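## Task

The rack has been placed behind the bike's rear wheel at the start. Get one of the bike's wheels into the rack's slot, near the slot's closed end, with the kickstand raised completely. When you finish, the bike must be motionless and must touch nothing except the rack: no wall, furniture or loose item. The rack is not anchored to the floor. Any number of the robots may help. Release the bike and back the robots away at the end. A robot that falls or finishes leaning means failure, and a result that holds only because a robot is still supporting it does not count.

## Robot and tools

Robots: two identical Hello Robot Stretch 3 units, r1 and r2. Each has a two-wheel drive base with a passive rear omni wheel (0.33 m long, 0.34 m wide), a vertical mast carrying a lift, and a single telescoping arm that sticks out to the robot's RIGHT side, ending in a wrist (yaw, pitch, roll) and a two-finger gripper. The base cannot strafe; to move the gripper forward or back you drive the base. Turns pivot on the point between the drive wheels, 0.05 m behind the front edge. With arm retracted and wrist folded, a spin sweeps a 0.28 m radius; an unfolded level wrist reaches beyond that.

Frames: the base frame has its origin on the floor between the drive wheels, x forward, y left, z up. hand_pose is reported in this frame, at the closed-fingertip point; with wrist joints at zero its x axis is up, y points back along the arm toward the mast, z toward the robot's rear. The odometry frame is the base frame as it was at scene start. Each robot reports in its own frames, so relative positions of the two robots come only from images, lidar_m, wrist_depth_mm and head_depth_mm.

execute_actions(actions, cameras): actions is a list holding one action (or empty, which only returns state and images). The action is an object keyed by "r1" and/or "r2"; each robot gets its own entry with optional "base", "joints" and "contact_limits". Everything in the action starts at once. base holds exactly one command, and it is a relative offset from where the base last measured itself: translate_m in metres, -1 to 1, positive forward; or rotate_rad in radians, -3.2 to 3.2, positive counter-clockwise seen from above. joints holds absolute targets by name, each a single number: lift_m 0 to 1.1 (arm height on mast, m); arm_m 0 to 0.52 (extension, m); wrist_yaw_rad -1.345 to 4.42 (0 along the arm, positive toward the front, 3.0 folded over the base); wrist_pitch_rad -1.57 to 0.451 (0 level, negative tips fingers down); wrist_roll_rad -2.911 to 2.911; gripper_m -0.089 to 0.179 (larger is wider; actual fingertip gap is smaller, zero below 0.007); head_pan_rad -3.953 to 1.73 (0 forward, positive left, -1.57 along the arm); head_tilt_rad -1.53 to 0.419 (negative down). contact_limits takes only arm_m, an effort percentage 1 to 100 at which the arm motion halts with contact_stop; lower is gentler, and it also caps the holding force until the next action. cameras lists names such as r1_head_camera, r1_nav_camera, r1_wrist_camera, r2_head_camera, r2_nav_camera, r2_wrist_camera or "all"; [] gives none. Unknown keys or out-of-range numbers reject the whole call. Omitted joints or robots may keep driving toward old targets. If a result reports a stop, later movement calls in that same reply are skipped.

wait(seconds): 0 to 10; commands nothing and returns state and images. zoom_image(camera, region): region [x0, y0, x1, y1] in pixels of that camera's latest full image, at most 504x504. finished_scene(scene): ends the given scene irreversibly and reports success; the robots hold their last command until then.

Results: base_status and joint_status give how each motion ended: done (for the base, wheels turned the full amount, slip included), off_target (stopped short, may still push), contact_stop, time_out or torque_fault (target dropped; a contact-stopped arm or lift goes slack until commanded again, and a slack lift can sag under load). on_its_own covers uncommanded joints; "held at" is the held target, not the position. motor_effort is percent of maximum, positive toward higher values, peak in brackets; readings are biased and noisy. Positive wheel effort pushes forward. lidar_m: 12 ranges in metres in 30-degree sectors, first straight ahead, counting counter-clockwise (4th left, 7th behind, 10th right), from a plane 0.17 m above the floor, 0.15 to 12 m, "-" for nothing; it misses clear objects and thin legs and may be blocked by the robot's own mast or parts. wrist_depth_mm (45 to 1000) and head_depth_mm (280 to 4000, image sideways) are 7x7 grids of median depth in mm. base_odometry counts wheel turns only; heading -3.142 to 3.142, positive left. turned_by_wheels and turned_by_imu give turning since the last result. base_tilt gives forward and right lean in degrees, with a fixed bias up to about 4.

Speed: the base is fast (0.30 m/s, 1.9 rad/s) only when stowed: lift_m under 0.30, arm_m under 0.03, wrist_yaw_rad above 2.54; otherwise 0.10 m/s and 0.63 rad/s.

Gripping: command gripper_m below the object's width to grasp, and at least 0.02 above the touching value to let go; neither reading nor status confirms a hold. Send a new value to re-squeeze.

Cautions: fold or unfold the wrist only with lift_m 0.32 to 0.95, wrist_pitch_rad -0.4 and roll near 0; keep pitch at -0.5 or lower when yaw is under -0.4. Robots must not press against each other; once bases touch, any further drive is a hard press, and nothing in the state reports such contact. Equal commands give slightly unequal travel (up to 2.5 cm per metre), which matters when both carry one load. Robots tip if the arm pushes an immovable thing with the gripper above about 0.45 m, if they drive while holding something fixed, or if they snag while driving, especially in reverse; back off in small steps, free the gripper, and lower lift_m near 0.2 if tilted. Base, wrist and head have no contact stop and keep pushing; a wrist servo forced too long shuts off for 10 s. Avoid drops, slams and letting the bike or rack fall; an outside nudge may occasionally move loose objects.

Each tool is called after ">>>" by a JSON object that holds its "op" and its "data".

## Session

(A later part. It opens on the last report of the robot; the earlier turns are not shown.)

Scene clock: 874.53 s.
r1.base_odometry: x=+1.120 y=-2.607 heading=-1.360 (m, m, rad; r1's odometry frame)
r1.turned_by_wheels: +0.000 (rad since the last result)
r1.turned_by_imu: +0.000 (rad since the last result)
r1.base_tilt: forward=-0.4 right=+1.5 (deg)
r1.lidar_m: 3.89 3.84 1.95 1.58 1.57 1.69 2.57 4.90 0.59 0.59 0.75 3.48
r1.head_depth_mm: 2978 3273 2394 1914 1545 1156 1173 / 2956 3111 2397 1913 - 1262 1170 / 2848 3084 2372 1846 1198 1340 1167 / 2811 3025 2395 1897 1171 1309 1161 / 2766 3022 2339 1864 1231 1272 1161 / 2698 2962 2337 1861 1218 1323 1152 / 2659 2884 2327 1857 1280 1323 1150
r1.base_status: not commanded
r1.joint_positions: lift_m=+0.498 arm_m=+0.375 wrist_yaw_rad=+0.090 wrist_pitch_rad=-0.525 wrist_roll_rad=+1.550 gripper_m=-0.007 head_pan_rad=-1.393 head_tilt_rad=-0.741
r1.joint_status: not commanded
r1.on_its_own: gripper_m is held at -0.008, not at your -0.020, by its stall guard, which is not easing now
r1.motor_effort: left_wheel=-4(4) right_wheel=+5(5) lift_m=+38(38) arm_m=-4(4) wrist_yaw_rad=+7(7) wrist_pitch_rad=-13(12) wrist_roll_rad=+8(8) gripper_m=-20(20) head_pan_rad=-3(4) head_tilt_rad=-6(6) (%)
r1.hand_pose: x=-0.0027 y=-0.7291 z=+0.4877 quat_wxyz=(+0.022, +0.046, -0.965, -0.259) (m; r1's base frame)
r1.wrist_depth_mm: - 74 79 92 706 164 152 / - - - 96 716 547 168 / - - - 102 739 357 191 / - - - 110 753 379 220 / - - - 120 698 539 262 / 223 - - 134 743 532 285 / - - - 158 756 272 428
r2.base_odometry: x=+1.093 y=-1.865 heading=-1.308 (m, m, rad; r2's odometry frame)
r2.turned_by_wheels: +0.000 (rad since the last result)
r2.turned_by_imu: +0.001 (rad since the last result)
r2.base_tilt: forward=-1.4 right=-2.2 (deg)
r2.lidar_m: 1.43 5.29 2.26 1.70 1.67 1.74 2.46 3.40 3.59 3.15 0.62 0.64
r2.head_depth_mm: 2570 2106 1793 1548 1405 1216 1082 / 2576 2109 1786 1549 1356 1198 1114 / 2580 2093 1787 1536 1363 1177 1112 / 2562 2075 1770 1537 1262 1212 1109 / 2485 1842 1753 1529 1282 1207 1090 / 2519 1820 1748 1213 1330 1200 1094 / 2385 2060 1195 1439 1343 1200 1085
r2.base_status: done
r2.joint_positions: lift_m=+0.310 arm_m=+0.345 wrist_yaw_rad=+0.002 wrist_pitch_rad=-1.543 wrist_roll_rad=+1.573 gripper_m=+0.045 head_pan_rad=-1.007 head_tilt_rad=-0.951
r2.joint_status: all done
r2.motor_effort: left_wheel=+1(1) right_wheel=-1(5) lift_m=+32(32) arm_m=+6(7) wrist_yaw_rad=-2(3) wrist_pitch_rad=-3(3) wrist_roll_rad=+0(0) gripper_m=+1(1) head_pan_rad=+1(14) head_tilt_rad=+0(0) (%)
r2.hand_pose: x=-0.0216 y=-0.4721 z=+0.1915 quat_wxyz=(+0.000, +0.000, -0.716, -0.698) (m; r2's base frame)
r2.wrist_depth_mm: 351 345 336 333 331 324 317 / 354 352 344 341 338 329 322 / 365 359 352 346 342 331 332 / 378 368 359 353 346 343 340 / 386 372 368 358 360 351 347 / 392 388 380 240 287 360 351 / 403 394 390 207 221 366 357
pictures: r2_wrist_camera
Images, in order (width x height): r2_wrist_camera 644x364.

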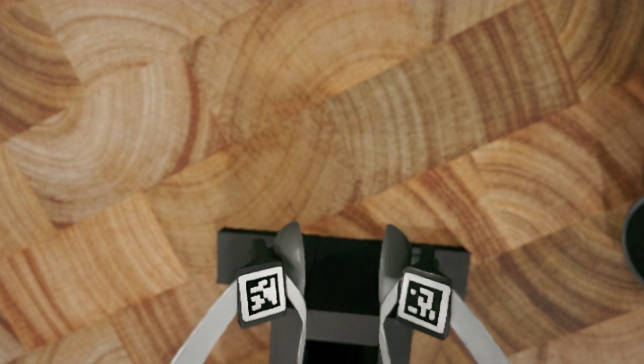

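>>> {"op": "execute_actions", "data": {"actions": [{"r2": {"joints": {"lift_m": 0.2}}}], "cameras": []}}

>>> {"op": "execute_actions", "data": {"actions": [{"r2": {"base": {"translate_m": 0.12}}}], "cameras": ["r2_wrist_camera", "r2_head_camera", "r1_wrist_camera"]}}

Scene clock: 883.23 s.
r1.base_odometry: x=+1.120 y=-2.607 heading=-1.360 (m, m, rad; r1's odometry frame)
r1.turned_by_wheels: +0.000 (rad since the last result)
r1.turned_by_imu: +0.000 (rad since the last result)
r1.base_tilt: forward=-0.4 right=+1.4 (deg)
r1.lidar_m: 3.89 3.85 1.95 1.58 1.57 1.69 2.57 4.90 0.59 0.59 0.75 1.30
r1.head_depth_mm: 2945 3227 2419 1916 1529 1159 1168 / 2965 3161 2387 1905 - 1257 1167 / 2899 3088 2400 1844 1203 1337 1164 / 2811 3079 2376 1880 1167 1300 1159 / 2764 2978 2375 1879 1220 1279 1162 / 2717 2970 2358 1866 1220 1323 1164 / 2640 2890 2333 1851 1288 1325 1150
r1.base_status: not commanded
r1.joint_positions: lift_m=+0.498 arm_m=+0.375 wrist_yaw_rad=+0.090 wrist_pitch_rad=-0.525 wrist_roll_rad=+1.550 gripper_m=-0.007 head_pan_rad=-1.393 head_tilt_rad=-0.741
r1.joint_status: not commanded
r1.on_its_own: gripper_m is held at -0.008, not at your -0.020, by its stall guard, which is not easing now
r1.motor_effort: left_wheel=-4(4) right_wheel=+5(5) lift_m=+37(38) arm_m=-4(4) wrist_yaw_rad=+8(8) wrist_pitch_rad=-13(13) wrist_roll_rad=+8(8) gripper_m=-19(19) head_pan_rad=-4(4) head_tilt_rad=-6(6) (%)
r1.hand_pose: x=-0.0027 y=-0.7291 z=+0.4877 quat_wxyz=(+0.022, +0.046, -0.965, -0.259) (m; r1's base frame)
r1.wrist_depth_mm: - 74 79 92 708 164 151 / - - - 96 720 539 168 / - - - 101 735 360 192 / - - - 110 747 378 221 / - - - 120 697 538 262 / 223 - - 134 725 521 284 / - - - 157 746 271 431
r2.base_odometry: x=+1.093 y=-1.865 heading=-1.308 (m, m, rad; r2's odometry frame)
r2.turned_by_wheels: +0.000 (rad since the last result)
r2.turned_by_imu: -0.001 (rad since the last result)
r2.base_tilt: forward=-1.4 right=-2.3 (deg)
r2.lidar_m: 1.42 5.28 2.24 1.70 1.68 1.73 2.45 3.41 3.60 3.15 0.62 0.64
r2.head_depth_mm: 2571 2120 1776 1544 1387 1202 1099 / 2597 2105 1776 1534 1356 1195 1116 / 2571 2099 1779 1545 1359 1178 1115 / 2585 2088 1763 1542 1268 1208 1109 / 2457 1842 1757 1528 1287 1208 1092 / 2547 1813 1740 1217 1328 1205 1088 / 2368 2066 1199 1438 1337 1200 1086
r2.base_status: not commanded
r2.joint_positions: lift_m=+0.200 arm_m=+0.345 wrist_yaw_rad=+0.002 wrist_pitch_rad=-1.544 wrist_roll_rad=+1.573 gripper_m=+0.045 head_pan_rad=-1.007 head_tilt_rad=-0.951
r2.joint_status: all done
r2.motor_effort: left_wheel=+1(1) right_wheel=-1(0) lift_m=+17(28) arm_m=+7(6) wrist_yaw_rad=-2(2) wrist_pitch_rad=-3(3) wrist_roll_rad=+0(0) gripper_m=+0(0) head_pan_rad=+2(2) head_tilt_rad=+0(1) (%)
r2.hand_pose: x=-0.0216 y=-0.4721 z=+0.0823 quat_wxyz=(+0.000, +0.000, -0.716, -0.698) (m; r2's base frame)
r2.wrist_depth_mm: 240 238 232 227 227 221 220 / 244 242 238 233 230 226 221 / 251 244 244 242 233 231 226 / 255 251 247 242 241 236 233 / 261 258 254 248 243 242 238 / 269 263 240 239 247 244 244 / 275 271 242 175 186 231 246
pictures: none
No camera images: the call's "cameras" was empty. Leave "cameras" out to get every camera's image.

Scene clock: 885.53 s.
r1.base_odometry: x=+1.120 y=-2.607 heading=-1.360 (m, m, rad; r1's odometry frame)
r1.turned_by_wheels: +0.000 (rad since the last result)
r1.turned_by_imu: +0.000 (rad since the last result)
r1.base_tilt: forward=-0.4 right=+1.4 (deg)
r1.lidar_m: 3.90 3.84 1.95 1.57 1.56 1.70 2.57 4.91 0.59 0.59 0.75 3.49
r1.head_depth_mm: 2997 3224 2400 1902 1531 1154 1173 / 2893 3142 2371 1900 - 1258 1162 / 2909 3098 2363 1827 1155 1334 1158 / 2854 3041 2378 1879 1164 1305 1161 / 2749 2975 2347 1885 1222 1278 1157 / 2717 2976 2331 1874 1220 1323 1155 / 2660 2876 2315 1785 1290 1320 1146
r1.base_status: not commanded
r1.joint_positions: lift_m=+0.498 arm_m=+0.375 wrist_yaw_rad=+0.087 wrist_pitch_rad=-0.525 wrist_roll_rad=+1.550 gripper_m=-0.007 head_pan_rad=-1.393 head_tilt_rad=-0.741
r1.joint_status: not commanded
r1.on_its_own: gripper_m is held at -0.008, not at your -0.020, by its stall guard, which is not easing now
r1.motor_effort: left_wheel=-5(5) right_wheel=+7(7) lift_m=+38(38) arm_m=-4(4) wrist_yaw_rad=+9(9) wrist_pitch_rad=-12(12) wrist_roll_rad=+8(8) gripper_m=-19(19) head_pan_rad=-3(3) head_tilt_rad=-6(6) (%)
r1.hand_pose: x=-0.0032 y=-0.7292 z=+0.4877 quat_wxyz=(+0.022, +0.045, -0.965, -0.259) (m; r1's base frame)
r1.wrist_depth_mm: - 74 80 94 707 164 153 / - - - 96 714 544 169 / - - - 102 740 360 191 / - - - 110 776 374 221 / - - - 120 697 536 262 / 222 - - 135 724 548 284 / - - - 157 752 271 452
r2.base_odometry: x=+1.124 y=-1.981 heading=-1.310 (m, m, rad; r2's odometry frame)
r2.turned_by_wheels: -0.002 (rad since the last result)
r2.turned_by_imu: -0.123 (rad since the last result)
r2.base_tilt: forward=-1.4 right=-2.3 (deg)
r2.lidar_m: 1.23 5.19 2.63 1.81 1.71 1.73 2.25 3.50 3.56 3.25 0.56 0.57
r2.head_depth_mm: 2590 2117 1792 1547 1389 1197 1102 / 2586 2111 1778 1546 1363 1173 1115 / 2572 2099 1775 1546 1358 1174 1115 / 2580 2091 1757 1532 1266 1208 1111 / 2570 2075 1762 1530 1230 1206 1088 / 2402 1773 1699 1497 1304 1207 1092 / 2431 2070 1682 1302 1313 1203 1087
r2.base_status: done
r2.joint_positions: lift_m=+0.200 arm_m=+0.345 wrist_yaw_rad=+0.020 wrist_pitch_rad=-1.543 wrist_roll_rad=+1.561 gripper_m=+0.045 head_pan_rad=-1.007 head_tilt_rad=-0.951
r2.joint_status: not commanded
r2.on_its_own: right_wheel is at rest, and its effort (+52) is outside its rest range (-18 to +18); wrist_yaw_rad is at rest, and its effort (-22) is outside its rest range (-12 to +12)
r2.motor_effort: left_wheel=-17(17) right_wheel=+52(54) lift_m=+17(17) arm_m=+5(7) wrist_yaw_rad=-22(21) wrist_pitch_rad=-3(3) wrist_roll_rad=+4(4) gripper_m=-2(2) head_pan_rad=+2(1) head_tilt_rad=+1(0) (%)
r2.hand_pose: x=-0.0219 y=-0.4725 z=+0.0823 quat_wxyz=(+0.011, +0.010, -0.717, -0.697) (m; r2's base frame)
r2.wrist_depth_mm: 241 240 234 231 226 222 219 / 249 240 238 234 231 227 222 / 252 248 245 240 235 232 228 / 256 256 249 245 238 236 231 / 262 257 253 248 243 238 238 / 267 264 237 175 - 226 241 / 274 267 134 129 127 246 247
pictures: r1_wrist_camera, r2_head_camera (sideways: a quarter turn clockwise sets it upright), r2_wrist_camera
Images, in order (width x height): r1_wrist_camera 644x364, r2_head_camera 896x504, r2_wrist_camera 644x364.

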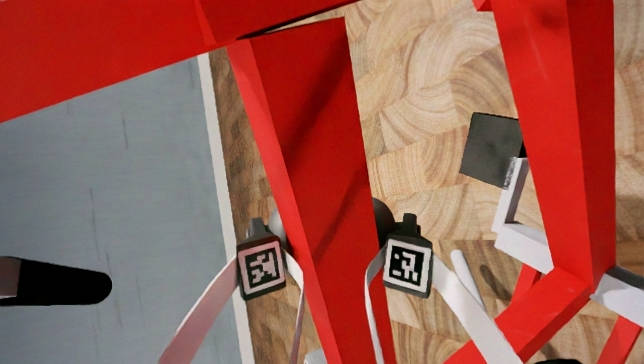

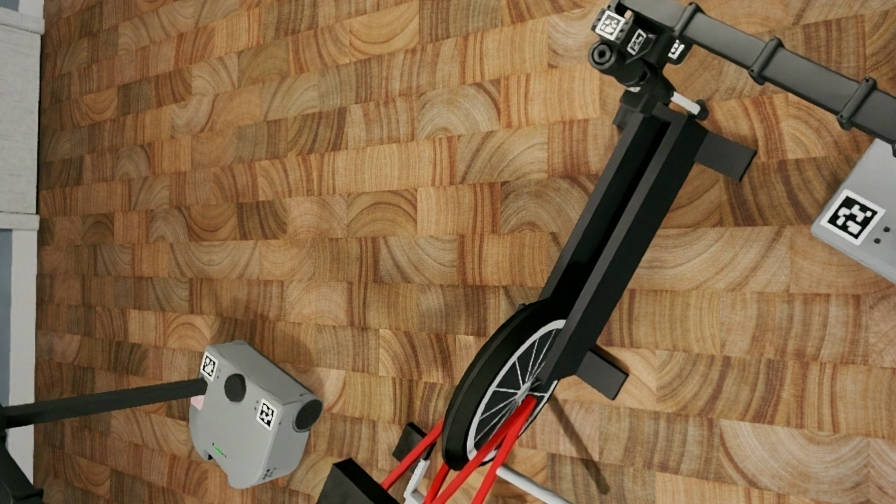

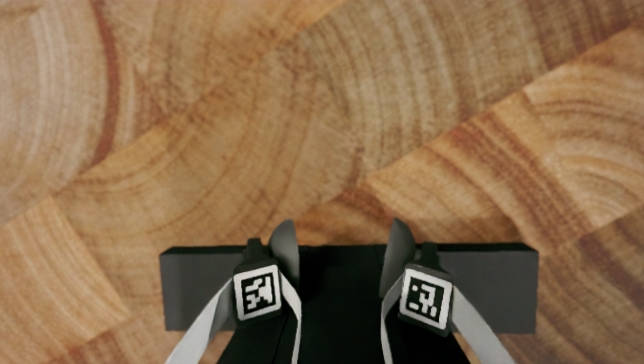

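>>> {"op": "execute_actions", "data": {"actions": [{"r2": {"base": {"translate_m": -0.015}}, "r1": {"base": {"translate_m": 0.08}}}], "cameras": ["r2_head_camera", "r1_wrist_camera", "r1_head_camera"]}}

Scene clock: 901.97 s.
r1.base_odometry: x=+1.137 y=-2.686 heading=-1.360 (m, m, rad; r1's odometry frame)
r1.turned_by_wheels: +0.000 (rad since the last result)
r1.turned_by_imu: -0.001 (rad since the last result)
r1.base_tilt: forward=-0.4 right=+1.5 (deg)
r1.lidar_m: 3.81 3.77 1.99 1.61 1.60 1.73 2.62 4.97 0.57 0.74 0.73 1.22
r1.head_depth_mm: 2986 3176 2382 1916 1546 1068 1149 / 2909 3136 2396 1901 - 1335 1161 / 2840 3033 2387 1845 1388 1309 1167 / 2772 3043 2355 1873 1124 1283 1155 / 2736 2983 2352 1869 1185 1278 1156 / 2698 2913 2329 1851 1217 1311 1154 / 2643 2794 2164 1759 1336 1317 1149
r1.base_status: done
r1.joint_positions: lift_m=+0.498 arm_m=+0.375 wrist_yaw_rad=+0.024 wrist_pitch_rad=-0.570 wrist_roll_rad=+1.554 gripper_m=-0.007 head_pan_rad=-1.393 head_tilt_rad=-0.741
r1.joint_status: not commanded
r1.on_its_own: wrist_yaw_rad is held at +0.034, not at your +0.100, by its stall guard, which is not easing now; gripper_m is held at -0.008, not at your -0.020, by its stall guard, which is not easing now
r1.motor_effort: left_wheel=-5(25) right_wheel=+7(29) lift_m=+37(38) arm_m=-2(4) wrist_yaw_rad=+8(40) wrist_pitch_rad=+10(12) wrist_roll_rad=+7(8) gripper_m=-19(18) head_pan_rad=-4(3) head_tilt_rad=-5(7) (%)
r1.hand_pose: x=-0.0166 y=-0.7226 z=+0.4782 quat_wxyz=(+0.012, +0.014, -0.959, -0.282) (m; r1's base frame)
r1.wrist_depth_mm: - - 101 91 663 516 167 / - - - 96 685 363 188 / - - - 102 690 349 213 / - - - 111 691 510 245 / - - - 120 646 360 275 / 216 - - 133 700 267 283 / - - - 161 246 251 423
r2.base_odometry: x=+1.120 y=-1.967 heading=-1.310 (m, m, rad; r2's odometry frame)
r2.turned_by_wheels: +0.000 (rad since the last result)
r2.turned_by_imu: -0.001 (rad since the last result)
r2.base_tilt: forward=-1.5 right=-2.3 (deg)
r2.lidar_m: 1.23 5.19 2.62 1.81 1.69 1.73 2.25 3.48 3.57 3.24 0.55 0.57
r2.head_depth_mm: 2609 2113 1794 1551 1386 1196 1094 / 2579 2108 1778 1544 1362 1180 1112 / 2565 2093 1772 1533 1355 1179 1112 / 2570 2095 1769 1534 1250 1209 1106 / 2570 2076 1758 1535 1224 1208 1094 / 2386 1773 1680 1194 1303 1206 1090 / 2383 2061 1673 1296 1324 1200 1081
r2.base_status: done
r2.joint_positions: lift_m=+0.200 arm_m=+0.345 wrist_yaw_rad=+0.008 wrist_pitch_rad=-1.548 wrist_roll_rad=+1.563 gripper_m=+0.045 head_pan_rad=-1.007 head_tilt_rad=-0.951
r2.joint_status: not commanded
r2.motor_effort: left_wheel=-4(18) right_wheel=+14(48) lift_m=+17(17) arm_m=+5(5) wrist_yaw_rad=-9(21) wrist_pitch_rad=-1(4) wrist_roll_rad=+3(4) gripper_m=+0(1) head_pan_rad=+2(2) head_tilt_rad=+0(0) (%)
r2.hand_pose: x=-0.0217 y=-0.4712 z=+0.0824 quat_wxyz=(+0.006, +0.005, -0.715, -0.699) (m; r2's base frame)
r2.wrist_depth_mm: 239 237 232 228 226 222 221 / 246 242 235 234 230 226 224 / 250 248 242 238 234 232 228 / 254 250 246 242 239 237 232 / 262 258 253 247 243 239 237 / 267 262 238 182 - 227 243 / 275 272 135 134 131 252 245
pictures: r1_head_camera (sideways: a quarter turn clockwise sets it upright), r1_wrist_camera, r2_head_camera (sideways: a quarter turn clockwise sets it upright)
Images, in order (width x height): r1_head_camera 896x504, r1_wrist_camera 644x364, r2_head_camera 896x504.

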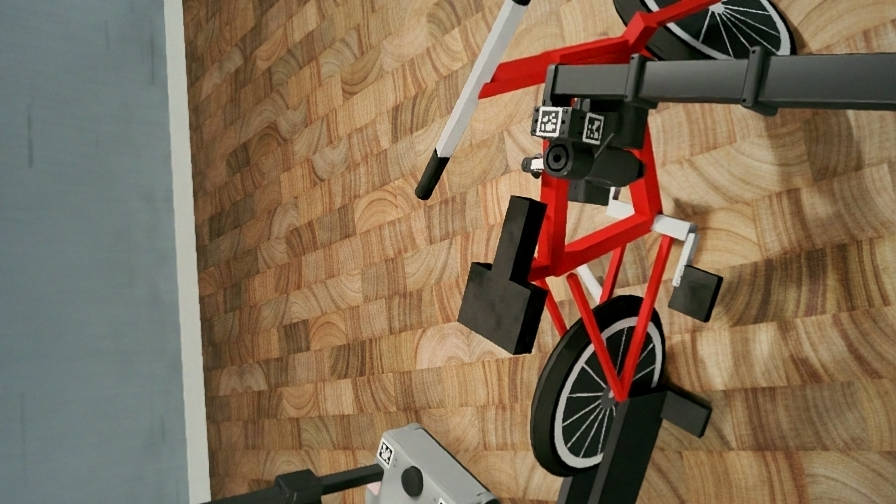

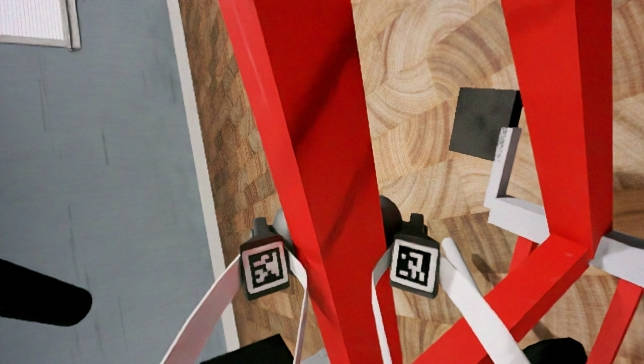

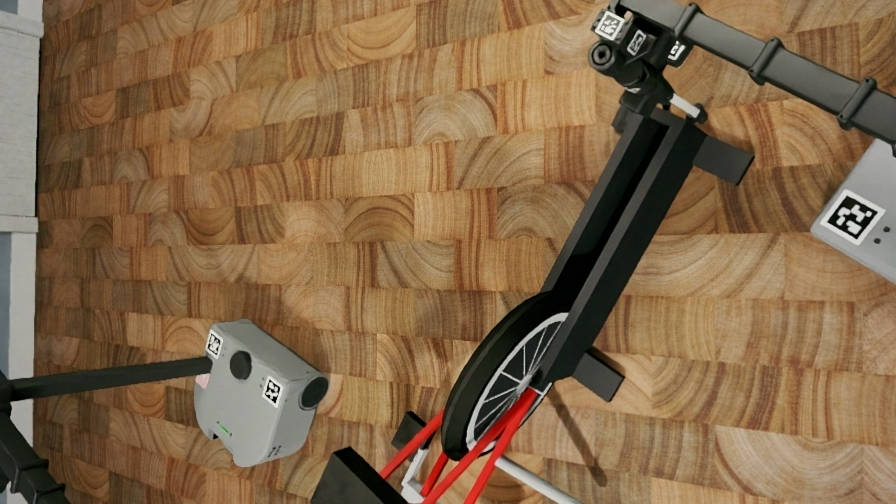

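>>> {"op": "execute_actions", "data": {"actions": [{"r1": {"base": {"translate_m": 0.08}, "joints": {"wrist_yaw_rad": 0.03}}}], "cameras": ["r2_head_camera", "r1_wrist_camera", "r1_head_camera"]}}

Scene clock: 911.60 s.
r1.base_odometry: x=+1.154 y=-2.764 heading=-1.361 (m, m, rad; r1's odometry frame)
r1.turned_by_wheels: -0.001 (rad since the last result)
r1.turned_by_imu: -0.001 (rad since the last result)
r1.base_tilt: forward=-0.3 right=+1.4 (deg)
r1.lidar_m: 3.75 3.70 2.06 1.63 1.63 1.76 2.67 5.01 0.57 0.70 0.71 1.16
r1.head_depth_mm: 2962 3159 2430 1901 939 1025 1124 / 2923 3104 2390 1894 - 1314 1165 / 2815 3034 2375 1870 1019 1275 1159 / 2757 3006 2369 1888 1074 1260 1163 / 2733 2948 2351 1862 1176 1293 1156 / 2670 2856 2314 1803 1237 1297 1152 / 2584 2821 1805 1711 1381 1316 1149
r1.base_status: done
r1.joint_positions: lift_m=+0.498 arm_m=+0.375 wrist_yaw_rad=-0.076 wrist_pitch_rad=-0.615 wrist_roll_rad=+1.555 gripper_m=-0.007 head_pan_rad=-1.393 head_tilt_rad=-0.741
r1.joint_status: wrist_yaw_rad off_target (ended at -0.076, target +0.030)
r1.on_its_own: wrist_yaw_rad is held at -0.058, not at your +0.030, by its stall guard, which is not easing now; gripper_m is held at -0.008, not at your -0.020, by its stall guard, which is not easing now; wrist_yaw_rad is at rest, and its effort (+14) is outside its rest range (-12 to +12)
r1.motor_effort: left_wheel=-10(37) right_wheel=+12(41) lift_m=+37(37) arm_m=+0(2) wrist_yaw_rad=+14(56) wrist_pitch_rad=+31(32) wrist_roll_rad=+6(6) gripper_m=-20(21) head_pan_rad=-3(4) head_tilt_rad=-6(6) (%)
r1.hand_pose: x=-0.0363 y=-0.7147 z=+0.4694 quat_wxyz=(-0.004, -0.034, -0.952, -0.303) (m; r1's base frame)
r1.wrist_depth_mm: - - 108 95 636 204 381 / - - - 99 665 340 224 / - - - 105 664 355 245 / - - - 113 656 357 268 / - - - 120 322 335 265 / - - - 132 146 237 447 / - - 109 137 196 316 342
r2.base_odometry: x=+1.120 y=-1.967 heading=-1.310 (m, m, rad; r2's odometry frame)
r2.turned_by_wheels: +0.000 (rad since the last result)
r2.turned_by_imu: -0.001 (rad since the last result)
r2.base_tilt: forward=-1.4 right=-2.2 (deg)
r2.lidar_m: 1.25 5.22 2.62 1.81 1.70 1.73 2.23 3.49 3.54 3.24 0.54 0.58
r2.head_depth_mm: 2605 2115 1776 1539 1389 1203 1094 / 2613 2116 1790 1533 1364 1183 1112 / 2573 2099 1781 1534 1362 1179 1108 / 2579 2073 1762 1523 1257 1208 1108 / 2461 1986 1691 1530 1207 1207 1092 / 2402 2084 1666 1177 1305 1199 1090 / 2300 2046 1652 1301 1317 1201 1083
r2.base_status: not commanded
r2.joint_positions: lift_m=+0.200 arm_m=+0.345 wrist_yaw_rad=+0.011 wrist_pitch_rad=-1.551 wrist_roll_rad=+1.561 gripper_m=+0.045 head_pan_rad=-1.007 head_tilt_rad=-0.951
r2.joint_status: not commanded
r2.on_its_own: wrist_yaw_rad is at rest, and its effort (-13) is outside its rest range (-12 to +12)
r2.motor_effort: left_wheel=-5(5) right_wheel=+18(19) lift_m=+17(17) arm_m=+5(5) wrist_yaw_rad=-13(12) wrist_pitch_rad=+0(1) wrist_roll_rad=+4(4) gripper_m=-1(2) head_pan_rad=+1(2) head_tilt_rad=+0(0) (%)
r2.hand_pose: x=-0.0218 y=-0.4704 z=+0.0825 quat_wxyz=(+0.008, +0.007, -0.714, -0.700) (m; r2's base frame)
r2.wrist_depth_mm: 238 235 232 229 226 222 219 / 245 239 237 234 231 228 224 / 248 247 241 238 237 232 227 / 255 250 247 242 241 235 233 / 261 257 252 248 246 240 239 / 266 262 237 179 - 226 243 / 275 269 137 132 126 248 246
pictures: r1_head_camera (sideways: a quarter turn clockwise sets it upright), r1_wrist_camera, r2_head_camera (sideways: a quarter turn clockwise sets it upright)
Images, in order (width x height): r1_head_camera 896x504, r1_wrist_camera 644x364, r2_head_camera 896x504.

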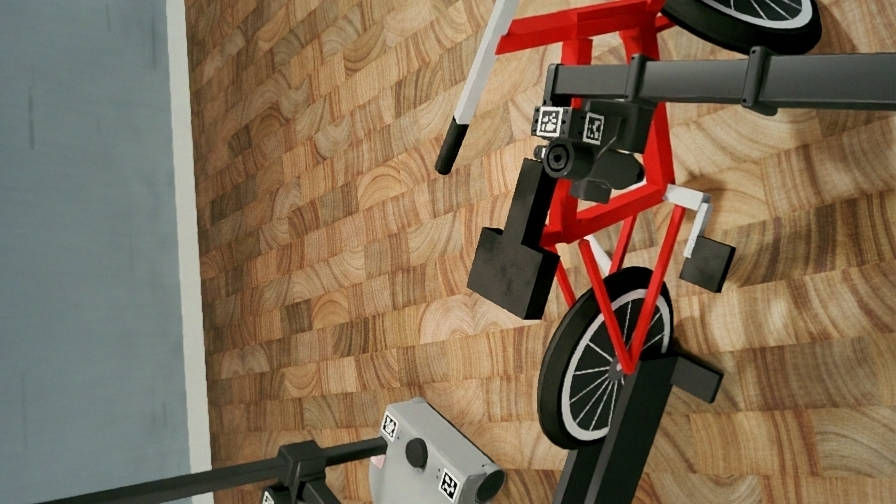

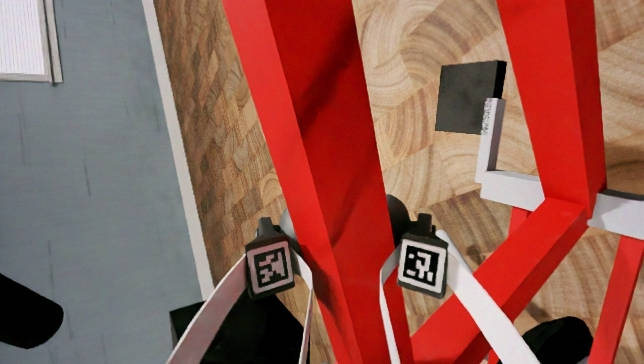

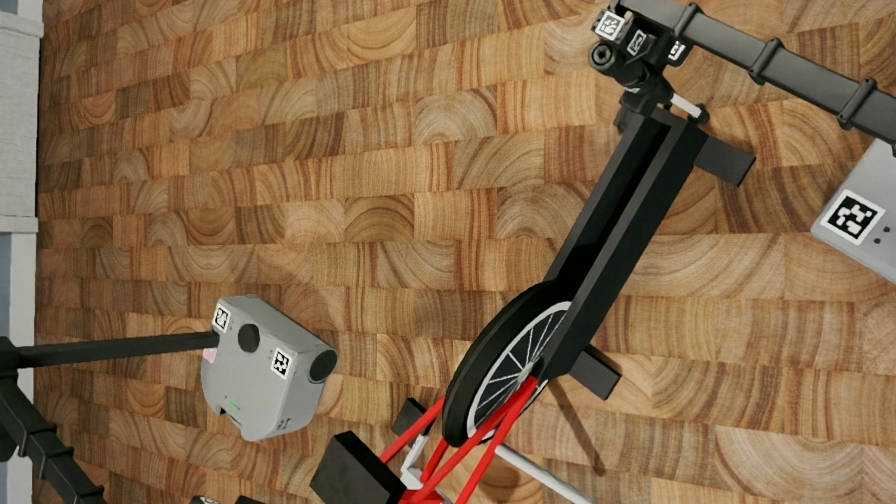

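>>> {"op": "execute_actions", "data": {"actions": [{"r2": {"base": {"translate_m": 0.06}}, "r1": {"joints": {"wrist_yaw_rad": -0.08, "wrist_pitch_rad": -0.62}}}], "cameras": ["r2_head_camera", "r1_head_camera"]}}

Scene clock: 935.97 s.
r1.base_odometry: x=+1.154 y=-2.764 heading=-1.360 (m, m, rad; r1's odometry frame)
r1.turned_by_wheels: +0.000 (rad since the last result)
r1.turned_by_imu: +0.000 (rad since the last result)
r1.base_tilt: forward=-0.5 right=+1.5 (deg)
r1.lidar_m: 3.75 3.70 2.06 1.62 1.63 1.76 2.67 5.06 0.57 0.70 0.71 1.10
r1.head_depth_mm: 2949 3187 2421 1903 935 1023 1118 / 2861 3074 2380 1905 - 1312 1163 / 2858 3054 2414 1891 1017 1277 1166 / 2745 3017 2365 1877 1066 1252 1166 / 2673 2941 2347 1886 1171 1280 1158 / 2650 2921 2334 1751 1237 1308 1154 / 2553 2802 1616 1675 1378 1316 1147
r1.base_status: not commanded
r1.joint_positions: lift_m=+0.498 arm_m=+0.375 wrist_yaw_rad=-0.089 wrist_pitch_rad=-0.645 wrist_roll_rad=+1.562 gripper_m=-0.007 head_pan_rad=-1.393 head_tilt_rad=-0.741
r1.joint_status: all done
r1.on_its_own: gripper_m is held at -0.008, not at your -0.020, by its stall guard, which is not easing now
r1.motor_effort: left_wheel=-4(10) right_wheel=+6(12) lift_m=+37(36) arm_m=-1(1) wrist_yaw_rad=+7(13) wrist_pitch_rad=+12(30) wrist_roll_rad=+3(6) gripper_m=-18(23) head_pan_rad=-3(3) head_tilt_rad=-6(6) (%)
r1.hand_pose: x=-0.0385 y=-0.7093 z=+0.4635 quat_wxyz=(-0.010, -0.041, -0.947, -0.317) (m; r1's base frame)
r1.wrist_depth_mm: - - 96 99 623 195 391 / - - 114 102 630 222 396 / - - - 106 659 351 395 / - - - 112 663 340 272 / - - - 121 625 272 270 / - - - 131 357 239 422 / - - 111 143 200 326 360
r2.base_odometry: x=+1.135 y=-2.025 heading=-1.311 (m, m, rad; r2's odometry frame)
r2.turned_by_wheels: -0.001 (rad since the last result)
r2.turned_by_imu: -0.002 (rad since the last result)
r2.base_tilt: forward=-1.4 right=-2.3 (deg)
r2.lidar_m: 1.19 5.14 2.68 1.84 1.73 1.76 2.28 3.52 3.59 3.22 0.51 0.58
r2.head_depth_mm: 2585 2116 1784 1548 1381 1200 1094 / 2592 2113 1782 1545 1360 1184 1113 / 2584 2100 1762 1540 1354 1177 1113 / 2551 2095 1779 1519 1202 1211 1112 / 2378 2022 1660 1527 1212 1207 1090 / 2310 2075 1650 1299 1301 1202 1085 / 2371 2075 1715 1274 1319 1199 1084
r2.base_status: done
r2.joint_positions: lift_m=+0.200 arm_m=+0.345 wrist_yaw_rad=+0.012 wrist_pitch_rad=-1.549 wrist_roll_rad=+1.561 gripper_m=+0.045 head_pan_rad=-1.007 head_tilt_rad=-0.951
r2.joint_status: not commanded
r2.on_its_own: right_wheel is at rest, and its effort (+24) is outside its rest range (-18 to +18); wrist_yaw_rad is at rest, and its effort (-13) is outside its rest range (-12 to +12)
r2.motor_effort: left_wheel=-7(10) right_wheel=+24(34) lift_m=+17(17) arm_m=+5(4) wrist_yaw_rad=-13(14) wrist_pitch_rad=-1(1) wrist_roll_rad=+4(4) gripper_m=+0(2) head_pan_rad=+1(2) head_tilt_rad=+1(1) (%)
r2.hand_pose: x=-0.0218 y=-0.4708 z=+0.0824 quat_wxyz=(+0.008, +0.007, -0.714, -0.700) (m; r2's base frame)
r2.wrist_depth_mm: 239 236 235 229 226 223 223 / 245 241 236 235 228 228 222 / 249 248 243 239 233 232 227 / 256 252 246 245 240 237 233 / 259 258 250 248 245 242 238 / 267 263 238 179 - 227 243 / 273 269 132 132 131 251 248
pictures: r1_head_camera (sideways: a quarter turn clockwise sets it upright), r2_head_camera (sideways: a quarter turn clockwise sets it upright)
Images, in order (width x height): r1_head_camera 896x504, r2_head_camera 896x504.

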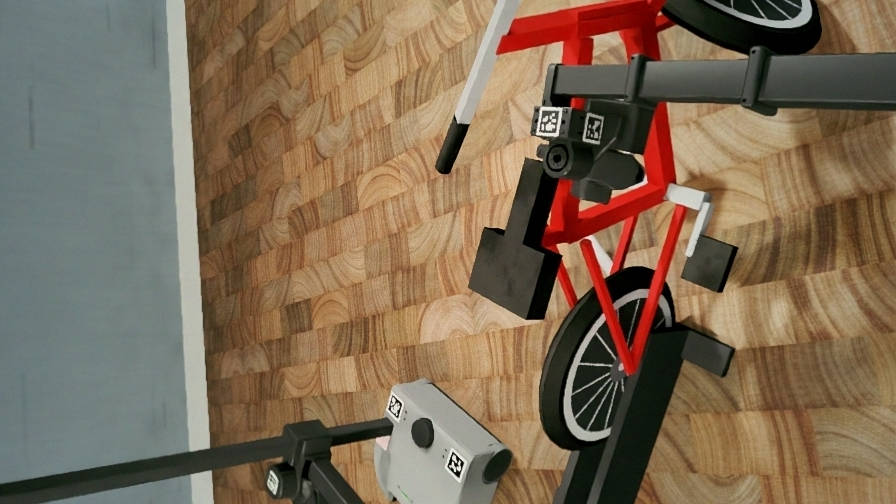

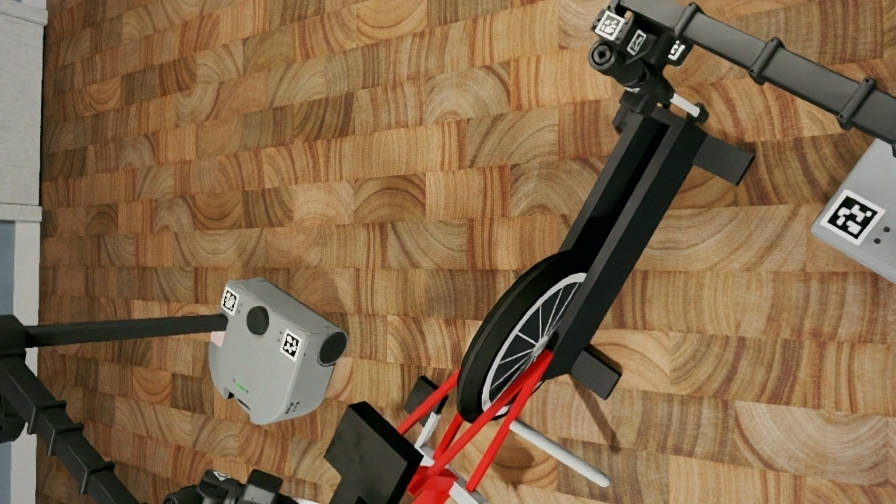

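>>> {"op": "execute_actions", "data": {"actions": [{"r2": {"base": {"translate_m": 0.13}, "joints": {"head_pan_rad": -1.15}}}], "cameras": ["r2_head_camera"]}}

>>> {"op": "execute_actions", "data": {"actions": [{"r2": {"base": {"translate_m": 0.09}, "joints": {"head_pan_rad": -1.25}}}], "cameras": ["r2_head_camera", "r1_head_camera", "r2_wrist_camera"]}}

Scene clock: 946.17 s.
r1.base_odometry: x=+1.154 y=-2.764 heading=-1.361 (m, m, rad; r1's odometry frame)
r1.turned_by_wheels: +0.000 (rad since the last result)
r1.turned_by_imu: -0.001 (rad since the last result)
r1.base_tilt: forward=-0.4 right=+1.5 (deg)
r1.lidar_m: 3.75 3.70 2.06 1.63 1.63 1.76 2.67 5.04 0.57 0.69 0.71 3.40
r1.head_depth_mm: 2997 3213 2427 1908 955 1032 1115 / 2847 3121 2351 1894 - 1306 1167 / 2831 3034 2370 1894 1021 1280 1164 / 2747 3025 2352 1875 1040 1251 1164 / 2700 2941 2348 1805 1172 1279 1157 / 2651 2849 1678 1680 1245 1297 1151 / 2586 2862 2104 1674 1368 1317 1149
r1.base_status: not commanded
r1.joint_positions: lift_m=+0.498 arm_m=+0.375 wrist_yaw_rad=-0.103 wrist_pitch_rad=-0.646 wrist_roll_rad=+1.562 gripper_m=-0.007 head_pan_rad=-1.393 head_tilt_rad=-0.741
r1.joint_status: not commanded
r1.on_its_own: gripper_m is held at -0.008, not at your -0.020, by its stall guard, which is not easing now; wrist_yaw_rad is at rest, and its effort (+18) is outside its rest range (-12 to +12)
r1.motor_effort: left_wheel=-11(12) right_wheel=+14(15) lift_m=+36(37) arm_m=-1(1) wrist_yaw_rad=+18(18) wrist_pitch_rad=+12(12) wrist_roll_rad=+3(3) gripper_m=-17(18) head_pan_rad=-3(3) head_tilt_rad=-6(6) (%)
r1.hand_pose: x=-0.0410 y=-0.7090 z=+0.4634 quat_wxyz=(-0.012, -0.048, -0.947, -0.318) (m; r1's base frame)
r1.wrist_depth_mm: - - 97 102 631 195 401 / - - 113 105 647 223 397 / - - - 108 656 351 399 / - - - 114 676 338 274 / - - - 122 615 273 272 / - - - 131 225 238 410 / - - 110 143 199 319 339
r2.base_odometry: x=+1.168 y=-2.150 heading=-1.312 (m, m, rad; r2's odometry frame)
r2.turned_by_wheels: -0.001 (rad since the last result)
r2.turned_by_imu: -0.003 (rad since the last result)
r2.base_tilt: forward=-1.4 right=-2.3 (deg)
r2.lidar_m: 1.07 5.02 2.80 1.92 1.80 1.83 2.37 3.64 3.72 3.10 0.46 0.57
r2.head_depth_mm: 2607 2134 1789 1544 1385 1219 1096 / 2594 2097 1775 1546 1405 1219 1097 / 2565 2093 1770 1533 1353 1178 1127 / 2559 2100 1765 1527 1143 1214 1125 / 2517 2076 1691 1528 1118 1202 1089 / 1414 2006 1598 1443 1186 1205 1089 / 1199 2047 1674 905 1323 1197 1086
r2.base_status: done
r2.joint_positions: lift_m=+0.200 arm_m=+0.345 wrist_yaw_rad=+0.016 wrist_pitch_rad=-1.549 wrist_roll_rad=+1.560 gripper_m=+0.045 head_pan_rad=-1.143 head_tilt_rad=-0.951
r2.joint_status: all done
r2.on_its_own: right_wheel is at rest, and its effort (+32) is outside its rest range (-18 to +18); wrist_yaw_rad is at rest, and its effort (-18) is outside its rest range (-12 to +12)
r2.motor_effort: left_wheel=-10(11) right_wheel=+32(33) lift_m=+17(17) arm_m=+5(5) wrist_yaw_rad=-18(18) wrist_pitch_rad=-1(1) wrist_roll_rad=+5(5) gripper_m=-1(1) head_pan_rad=-3(12) head_tilt_rad=+0(0) (%)
r2.hand_pose: x=-0.0218 y=-0.4708 z=+0.0824 quat_wxyz=(+0.010, +0.009, -0.714, -0.700) (m; r2's base frame)
r2.wrist_depth_mm: 240 237 233 231 227 223 219 / 243 240 238 235 231 228 224 / 251 249 244 239 235 233 227 / 253 252 249 244 241 237 234 / 260 259 250 249 242 240 238 / 267 261 237 178 - 225 243 / 274 266 132 131 127 250 248
pictures: r2_head_camera (sideways: a quarter turn clockwise sets it upright)
Images, in order (width x height): r2_head_camera 896x504.

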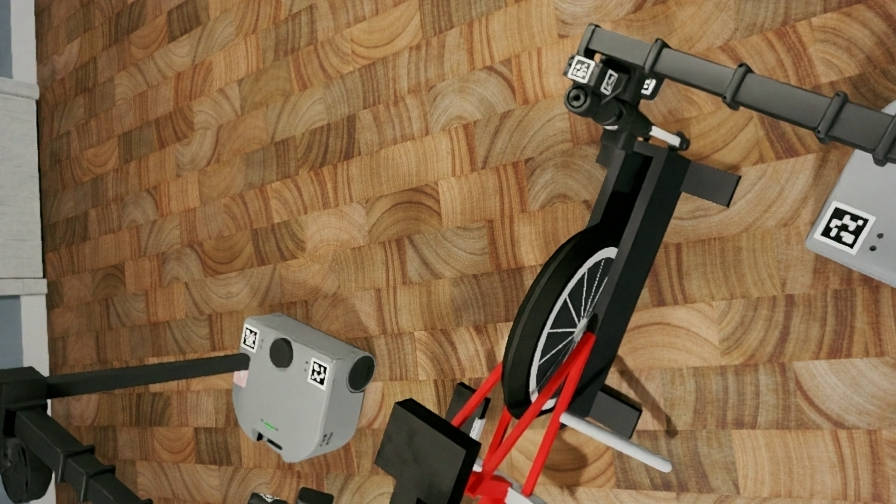

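Scene clock: 948.33 s.
r1.base_odometry: x=+1.154 y=-2.764 heading=-1.361 (m, m, rad; r1's odometry frame)
r1.turned_by_wheels: +0.000 (rad since the last result)
r1.turned_by_imu: +0.000 (rad since the last result)
r1.base_tilt: forward=-0.5 right=+1.4 (deg)
r1.lidar_m: 3.73 3.69 2.05 1.62 1.63 1.76 2.68 5.06 0.58 0.69 0.70 3.43
r1.head_depth_mm: 2925 3132 2419 1904 948 1031 1125 / 2866 3089 2403 1894 - 1316 1165 / 2795 3014 2375 1890 1017 1288 1164 / 2766 2990 2346 1903 1030 1217 1163 / 2740 2953 2348 1741 1166 1276 1153 / 2559 2858 1536 1635 1226 1303 1159 / 2576 2833 2323 1704 1331 1315 1154
r1.base_status: not commanded
r1.joint_positions: lift_m=+0.498 arm_m=+0.375 wrist_yaw_rad=-0.132 wrist_pitch_rad=-0.648 wrist_roll_rad=+1.562 gripper_m=-0.007 head_pan_rad=-1.393 head_tilt_rad=-0.741
r1.joint_status: not commanded
r1.on_its_own: wrist_yaw_rad is held at -0.125, not at your -0.080, by its stall guard, which is not easing now; gripper_m is held at -0.008, not at your -0.020, by its stall guard, which is not easing now
r1.motor_effort: left_wheel=-6(14) right_wheel=+7(17) lift_m=+36(37) arm_m=-1(1) wrist_yaw_rad=+5(23) wrist_pitch_rad=+13(13) wrist_roll_rad=+3(3) gripper_m=-18(18) head_pan_rad=-3(4) head_tilt_rad=-5(6) (%)
r1.hand_pose: x=-0.0465 y=-0.7080 z=+0.4631 quat_wxyz=(-0.017, -0.061, -0.946, -0.318) (m; r1's base frame)
r1.wrist_depth_mm: - - 96 106 614 199 405 / - - 112 108 644 221 404 / - - - 111 646 352 402 / - - - 115 668 338 276 / - - - 123 618 275 272 / - - - 131 359 237 391 / - - 109 143 195 313 323
r2.base_odometry: x=+1.191 y=-2.237 heading=-1.313 (m, m, rad; r2's odometry frame)
r2.turned_by_wheels: -0.001 (rad since the last result)
r2.turned_by_imu: -0.001 (rad since the last result)
r2.base_tilt: forward=-1.4 right=-2.3 (deg)
r2.lidar_m: 1.00 4.98 2.88 1.97 1.85 1.89 2.44 3.72 3.78 0.44 0.44 0.51
r2.head_depth_mm: 2606 2127 1788 1535 1364 1214 1098 / 2601 2112 1780 1534 1407 1218 1098 / 2550 2087 1779 1540 1362 1189 1133 / 2546 2083 1764 1539 1125 1187 1123 / 2495 2070 1731 1521 1083 1210 1091 / 2372 2012 1560 1463 1171 1201 1089 / 1170 2057 1610 871 1276 1186 1085
r2.base_status: done
r2.joint_positions: lift_m=+0.200 arm_m=+0.345 wrist_yaw_rad=+0.017 wrist_pitch_rad=-1.550 wrist_roll_rad=+1.558 gripper_m=+0.045 head_pan_rad=-1.243 head_tilt_rad=-0.951
r2.joint_status: all done
r2.on_its_own: right_wheel is at rest, and its effort (+24) is outside its rest range (-18 to +18); wrist_yaw_rad is at rest, and its effort (-19) is outside its rest range (-12 to +12)
r2.motor_effort: left_wheel=-7(12) right_wheel=+24(41) lift_m=+17(17) arm_m=+4(5) wrist_yaw_rad=-19(20) wrist_pitch_rad=+0(1) wrist_roll_rad=+5(6) gripper_m=+0(1) head_pan_rad=-3(9) head_tilt_rad=+0(0) (%)
r2.hand_pose: x=-0.0219 y=-0.4707 z=+0.0824 quat_wxyz=(+0.011, +0.010, -0.714, -0.700) (m; r2's base frame)
r2.wrist_depth_mm: 238 238 234 228 228 223 220 / 244 240 238 235 230 229 225 / 251 248 244 240 235 231 228 / 255 250 249 244 240 236 232 / 263 258 253 247 244 241 237 / 267 261 237 179 - 228 242 / 273 270 134 132 130 249 248
pictures: r1_head_camera (sideways: a quarter turn clockwise sets it upright), r2_head_camera (sideways: a quarter turn clockwise sets it upright), r2_wrist_camera
Images, in order (width x height): r1_head_camera 896x504, r2_head_camera 896x504, r2_wrist_camera 644x364.

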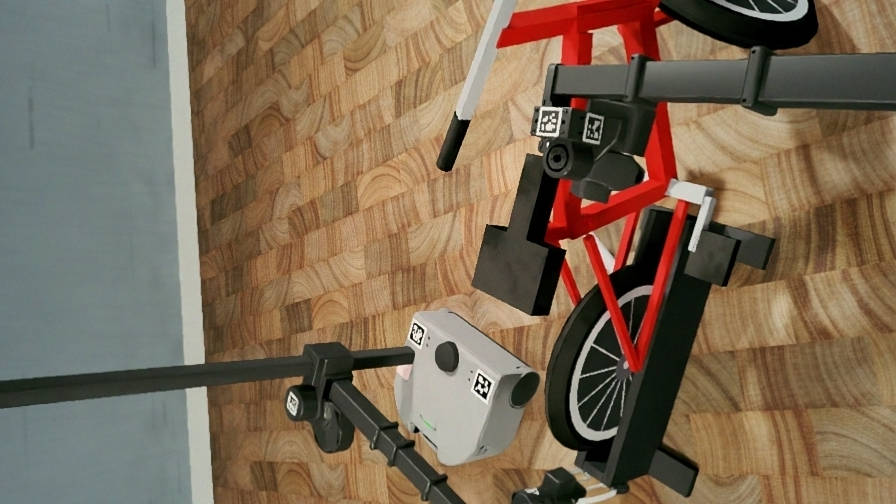

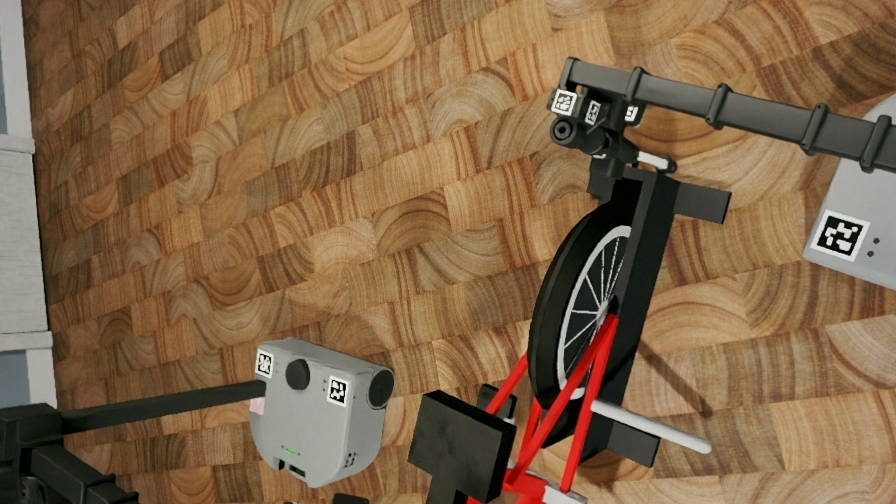

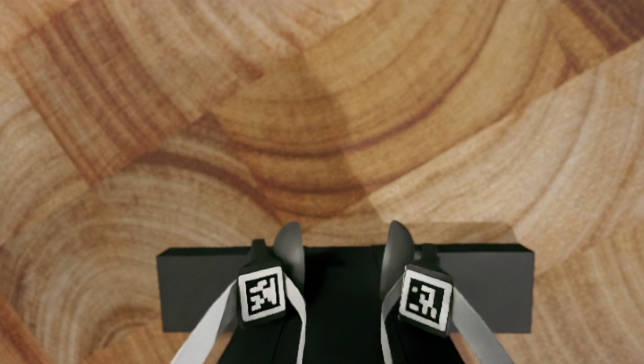

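>>> {"op": "execute_actions", "data": {"actions": [{"r2": {"base": {"translate_m": 0.03}}}], "cameras": ["r2_head_camera", "r1_head_camera"]}}

Scene clock: 961.57 s.
r1.base_odometry: x=+1.154 y=-2.764 heading=-1.361 (m, m, rad; r1's odometry frame)
r1.turned_by_wheels: +0.000 (rad since the last result)
r1.turned_by_imu: -0.001 (rad since the last result)
r1.base_tilt: forward=-0.4 right=+1.5 (deg)
r1.lidar_m: 3.75 3.70 2.05 1.63 1.63 1.76 2.67 5.05 0.58 0.69 0.70 3.41
r1.head_depth_mm: 2945 3185 2410 1909 961 1030 1130 / 2885 3075 2409 1883 - 1319 1166 / 2844 3051 2376 1875 1021 1253 1168 / 2770 3028 2355 1887 1031 1226 1160 / 2685 2912 2253 1710 1161 1268 1147 / 2557 2829 1533 1640 1218 1290 1157 / 2606 2855 2304 1700 1307 1317 1155
r1.base_status: not commanded
r1.joint_positions: lift_m=+0.498 arm_m=+0.375 wrist_yaw_rad=-0.137 wrist_pitch_rad=-0.648 wrist_roll_rad=+1.562 gripper_m=-0.007 head_pan_rad=-1.393 head_tilt_rad=-0.741
r1.joint_status: not commanded
r1.on_its_own: wrist_yaw_rad is held at -0.125, not at your -0.080, by its stall guard, which is not easing now; gripper_m is held at -0.008, not at your -0.020, by its stall guard, which is not easing now
r1.motor_effort: left_wheel=-6(7) right_wheel=+9(9) lift_m=+36(37) arm_m=+0(0) wrist_yaw_rad=+10(9) wrist_pitch_rad=+13(13) wrist_roll_rad=+3(3) gripper_m=-17(18) head_pan_rad=-3(4) head_tilt_rad=-7(6) (%)
r1.hand_pose: x=-0.0474 y=-0.7079 z=+0.4631 quat_wxyz=(-0.017, -0.064, -0.946, -0.318) (m; r1's base frame)
r1.wrist_depth_mm: - - 97 108 617 200 409 / - - 112 110 645 222 402 / - - - 111 651 353 399 / - - - 115 672 337 273 / - - - 123 629 277 272 / - - - 130 506 236 393 / - - 109 143 195 318 324
r2.base_odometry: x=+1.199 y=-2.266 heading=-1.314 (m, m, rad; r2's odometry frame)
r2.turned_by_wheels: -0.001 (rad since the last result)
r2.turned_by_imu: -0.002 (rad since the last result)
r2.base_tilt: forward=-1.7 right=-2.3 (deg)
r2.lidar_m: 0.97 4.95 2.91 2.00 1.87 1.91 2.46 3.74 3.80 0.44 0.44 0.49
r2.head_depth_mm: 2625 2105 1784 1545 1367 1217 1098 / 2598 2105 1781 1546 1411 1213 1097 / 2566 2113 1773 1541 1367 1182 1126 / 2551 2099 1755 1527 1118 1191 1128 / 2483 2071 1671 1521 1070 1204 1086 / 2313 1995 1553 1031 1176 1191 1088 / 1149 2018 1645 886 1250 1201 1083
r2.base_status: done
r2.joint_positions: lift_m=+0.200 arm_m=+0.345 wrist_yaw_rad=+0.017 wrist_pitch_rad=-1.550 wrist_roll_rad=+1.557 gripper_m=+0.045 head_pan_rad=-1.243 head_tilt_rad=-0.951
r2.joint_status: not commanded
r2.on_its_own: right_wheel is at rest, and its effort (+28) is outside its rest range (-18 to +18); wrist_yaw_rad is at rest, and its effort (-19) is outside its rest range (-12 to +12)
r2.motor_effort: left_wheel=-8(10) right_wheel=+28(34) lift_m=+17(17) arm_m=+5(5) wrist_yaw_rad=-19(19) wrist_pitch_rad=-1(0) wrist_roll_rad=+6(6) gripper_m=+0(1) head_pan_rad=-3(2) head_tilt_rad=+0(0) (%)
r2.hand_pose: x=-0.0219 y=-0.4707 z=+0.0824 quat_wxyz=(+0.011, +0.011, -0.714, -0.700) (m; r2's base frame)
r2.wrist_depth_mm: 242 237 232 228 225 223 221 / 244 242 238 234 230 227 225 / 251 246 242 239 235 233 229 / 256 252 247 244 238 236 232 / 258 257 254 246 243 240 238 / 266 264 237 178 - 227 242 / 274 268 134 132 129 250 248
pictures: r1_head_camera (sideways: a quarter turn clockwise sets it upright), r2_head_camera (sideways: a quarter turn clockwise sets it upright)
Images, in order (width x height): r1_head_camera 896x504, r2_head_camera 896x504.

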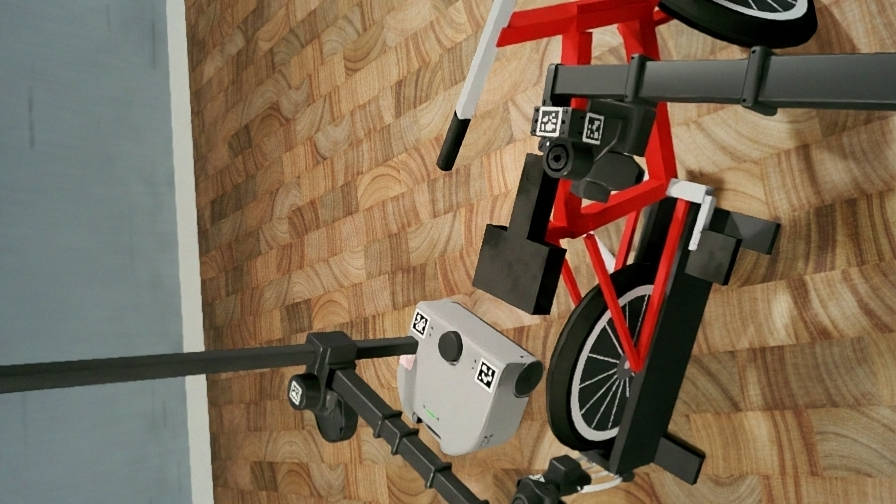

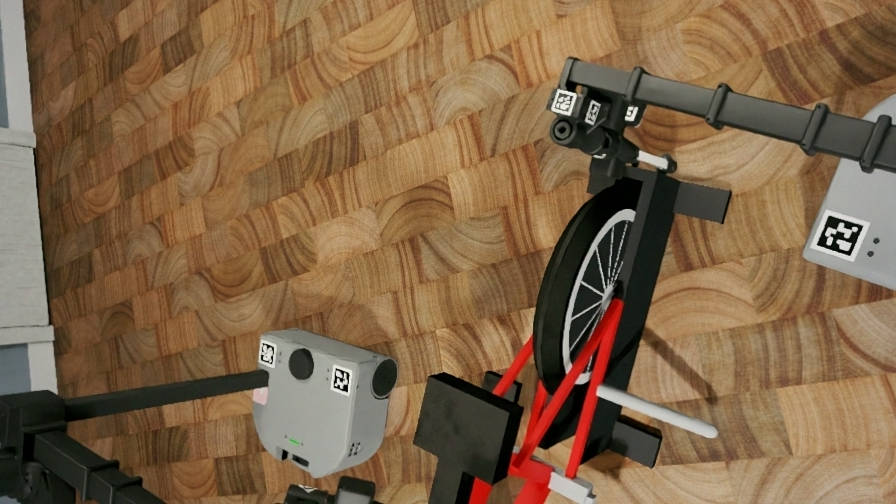

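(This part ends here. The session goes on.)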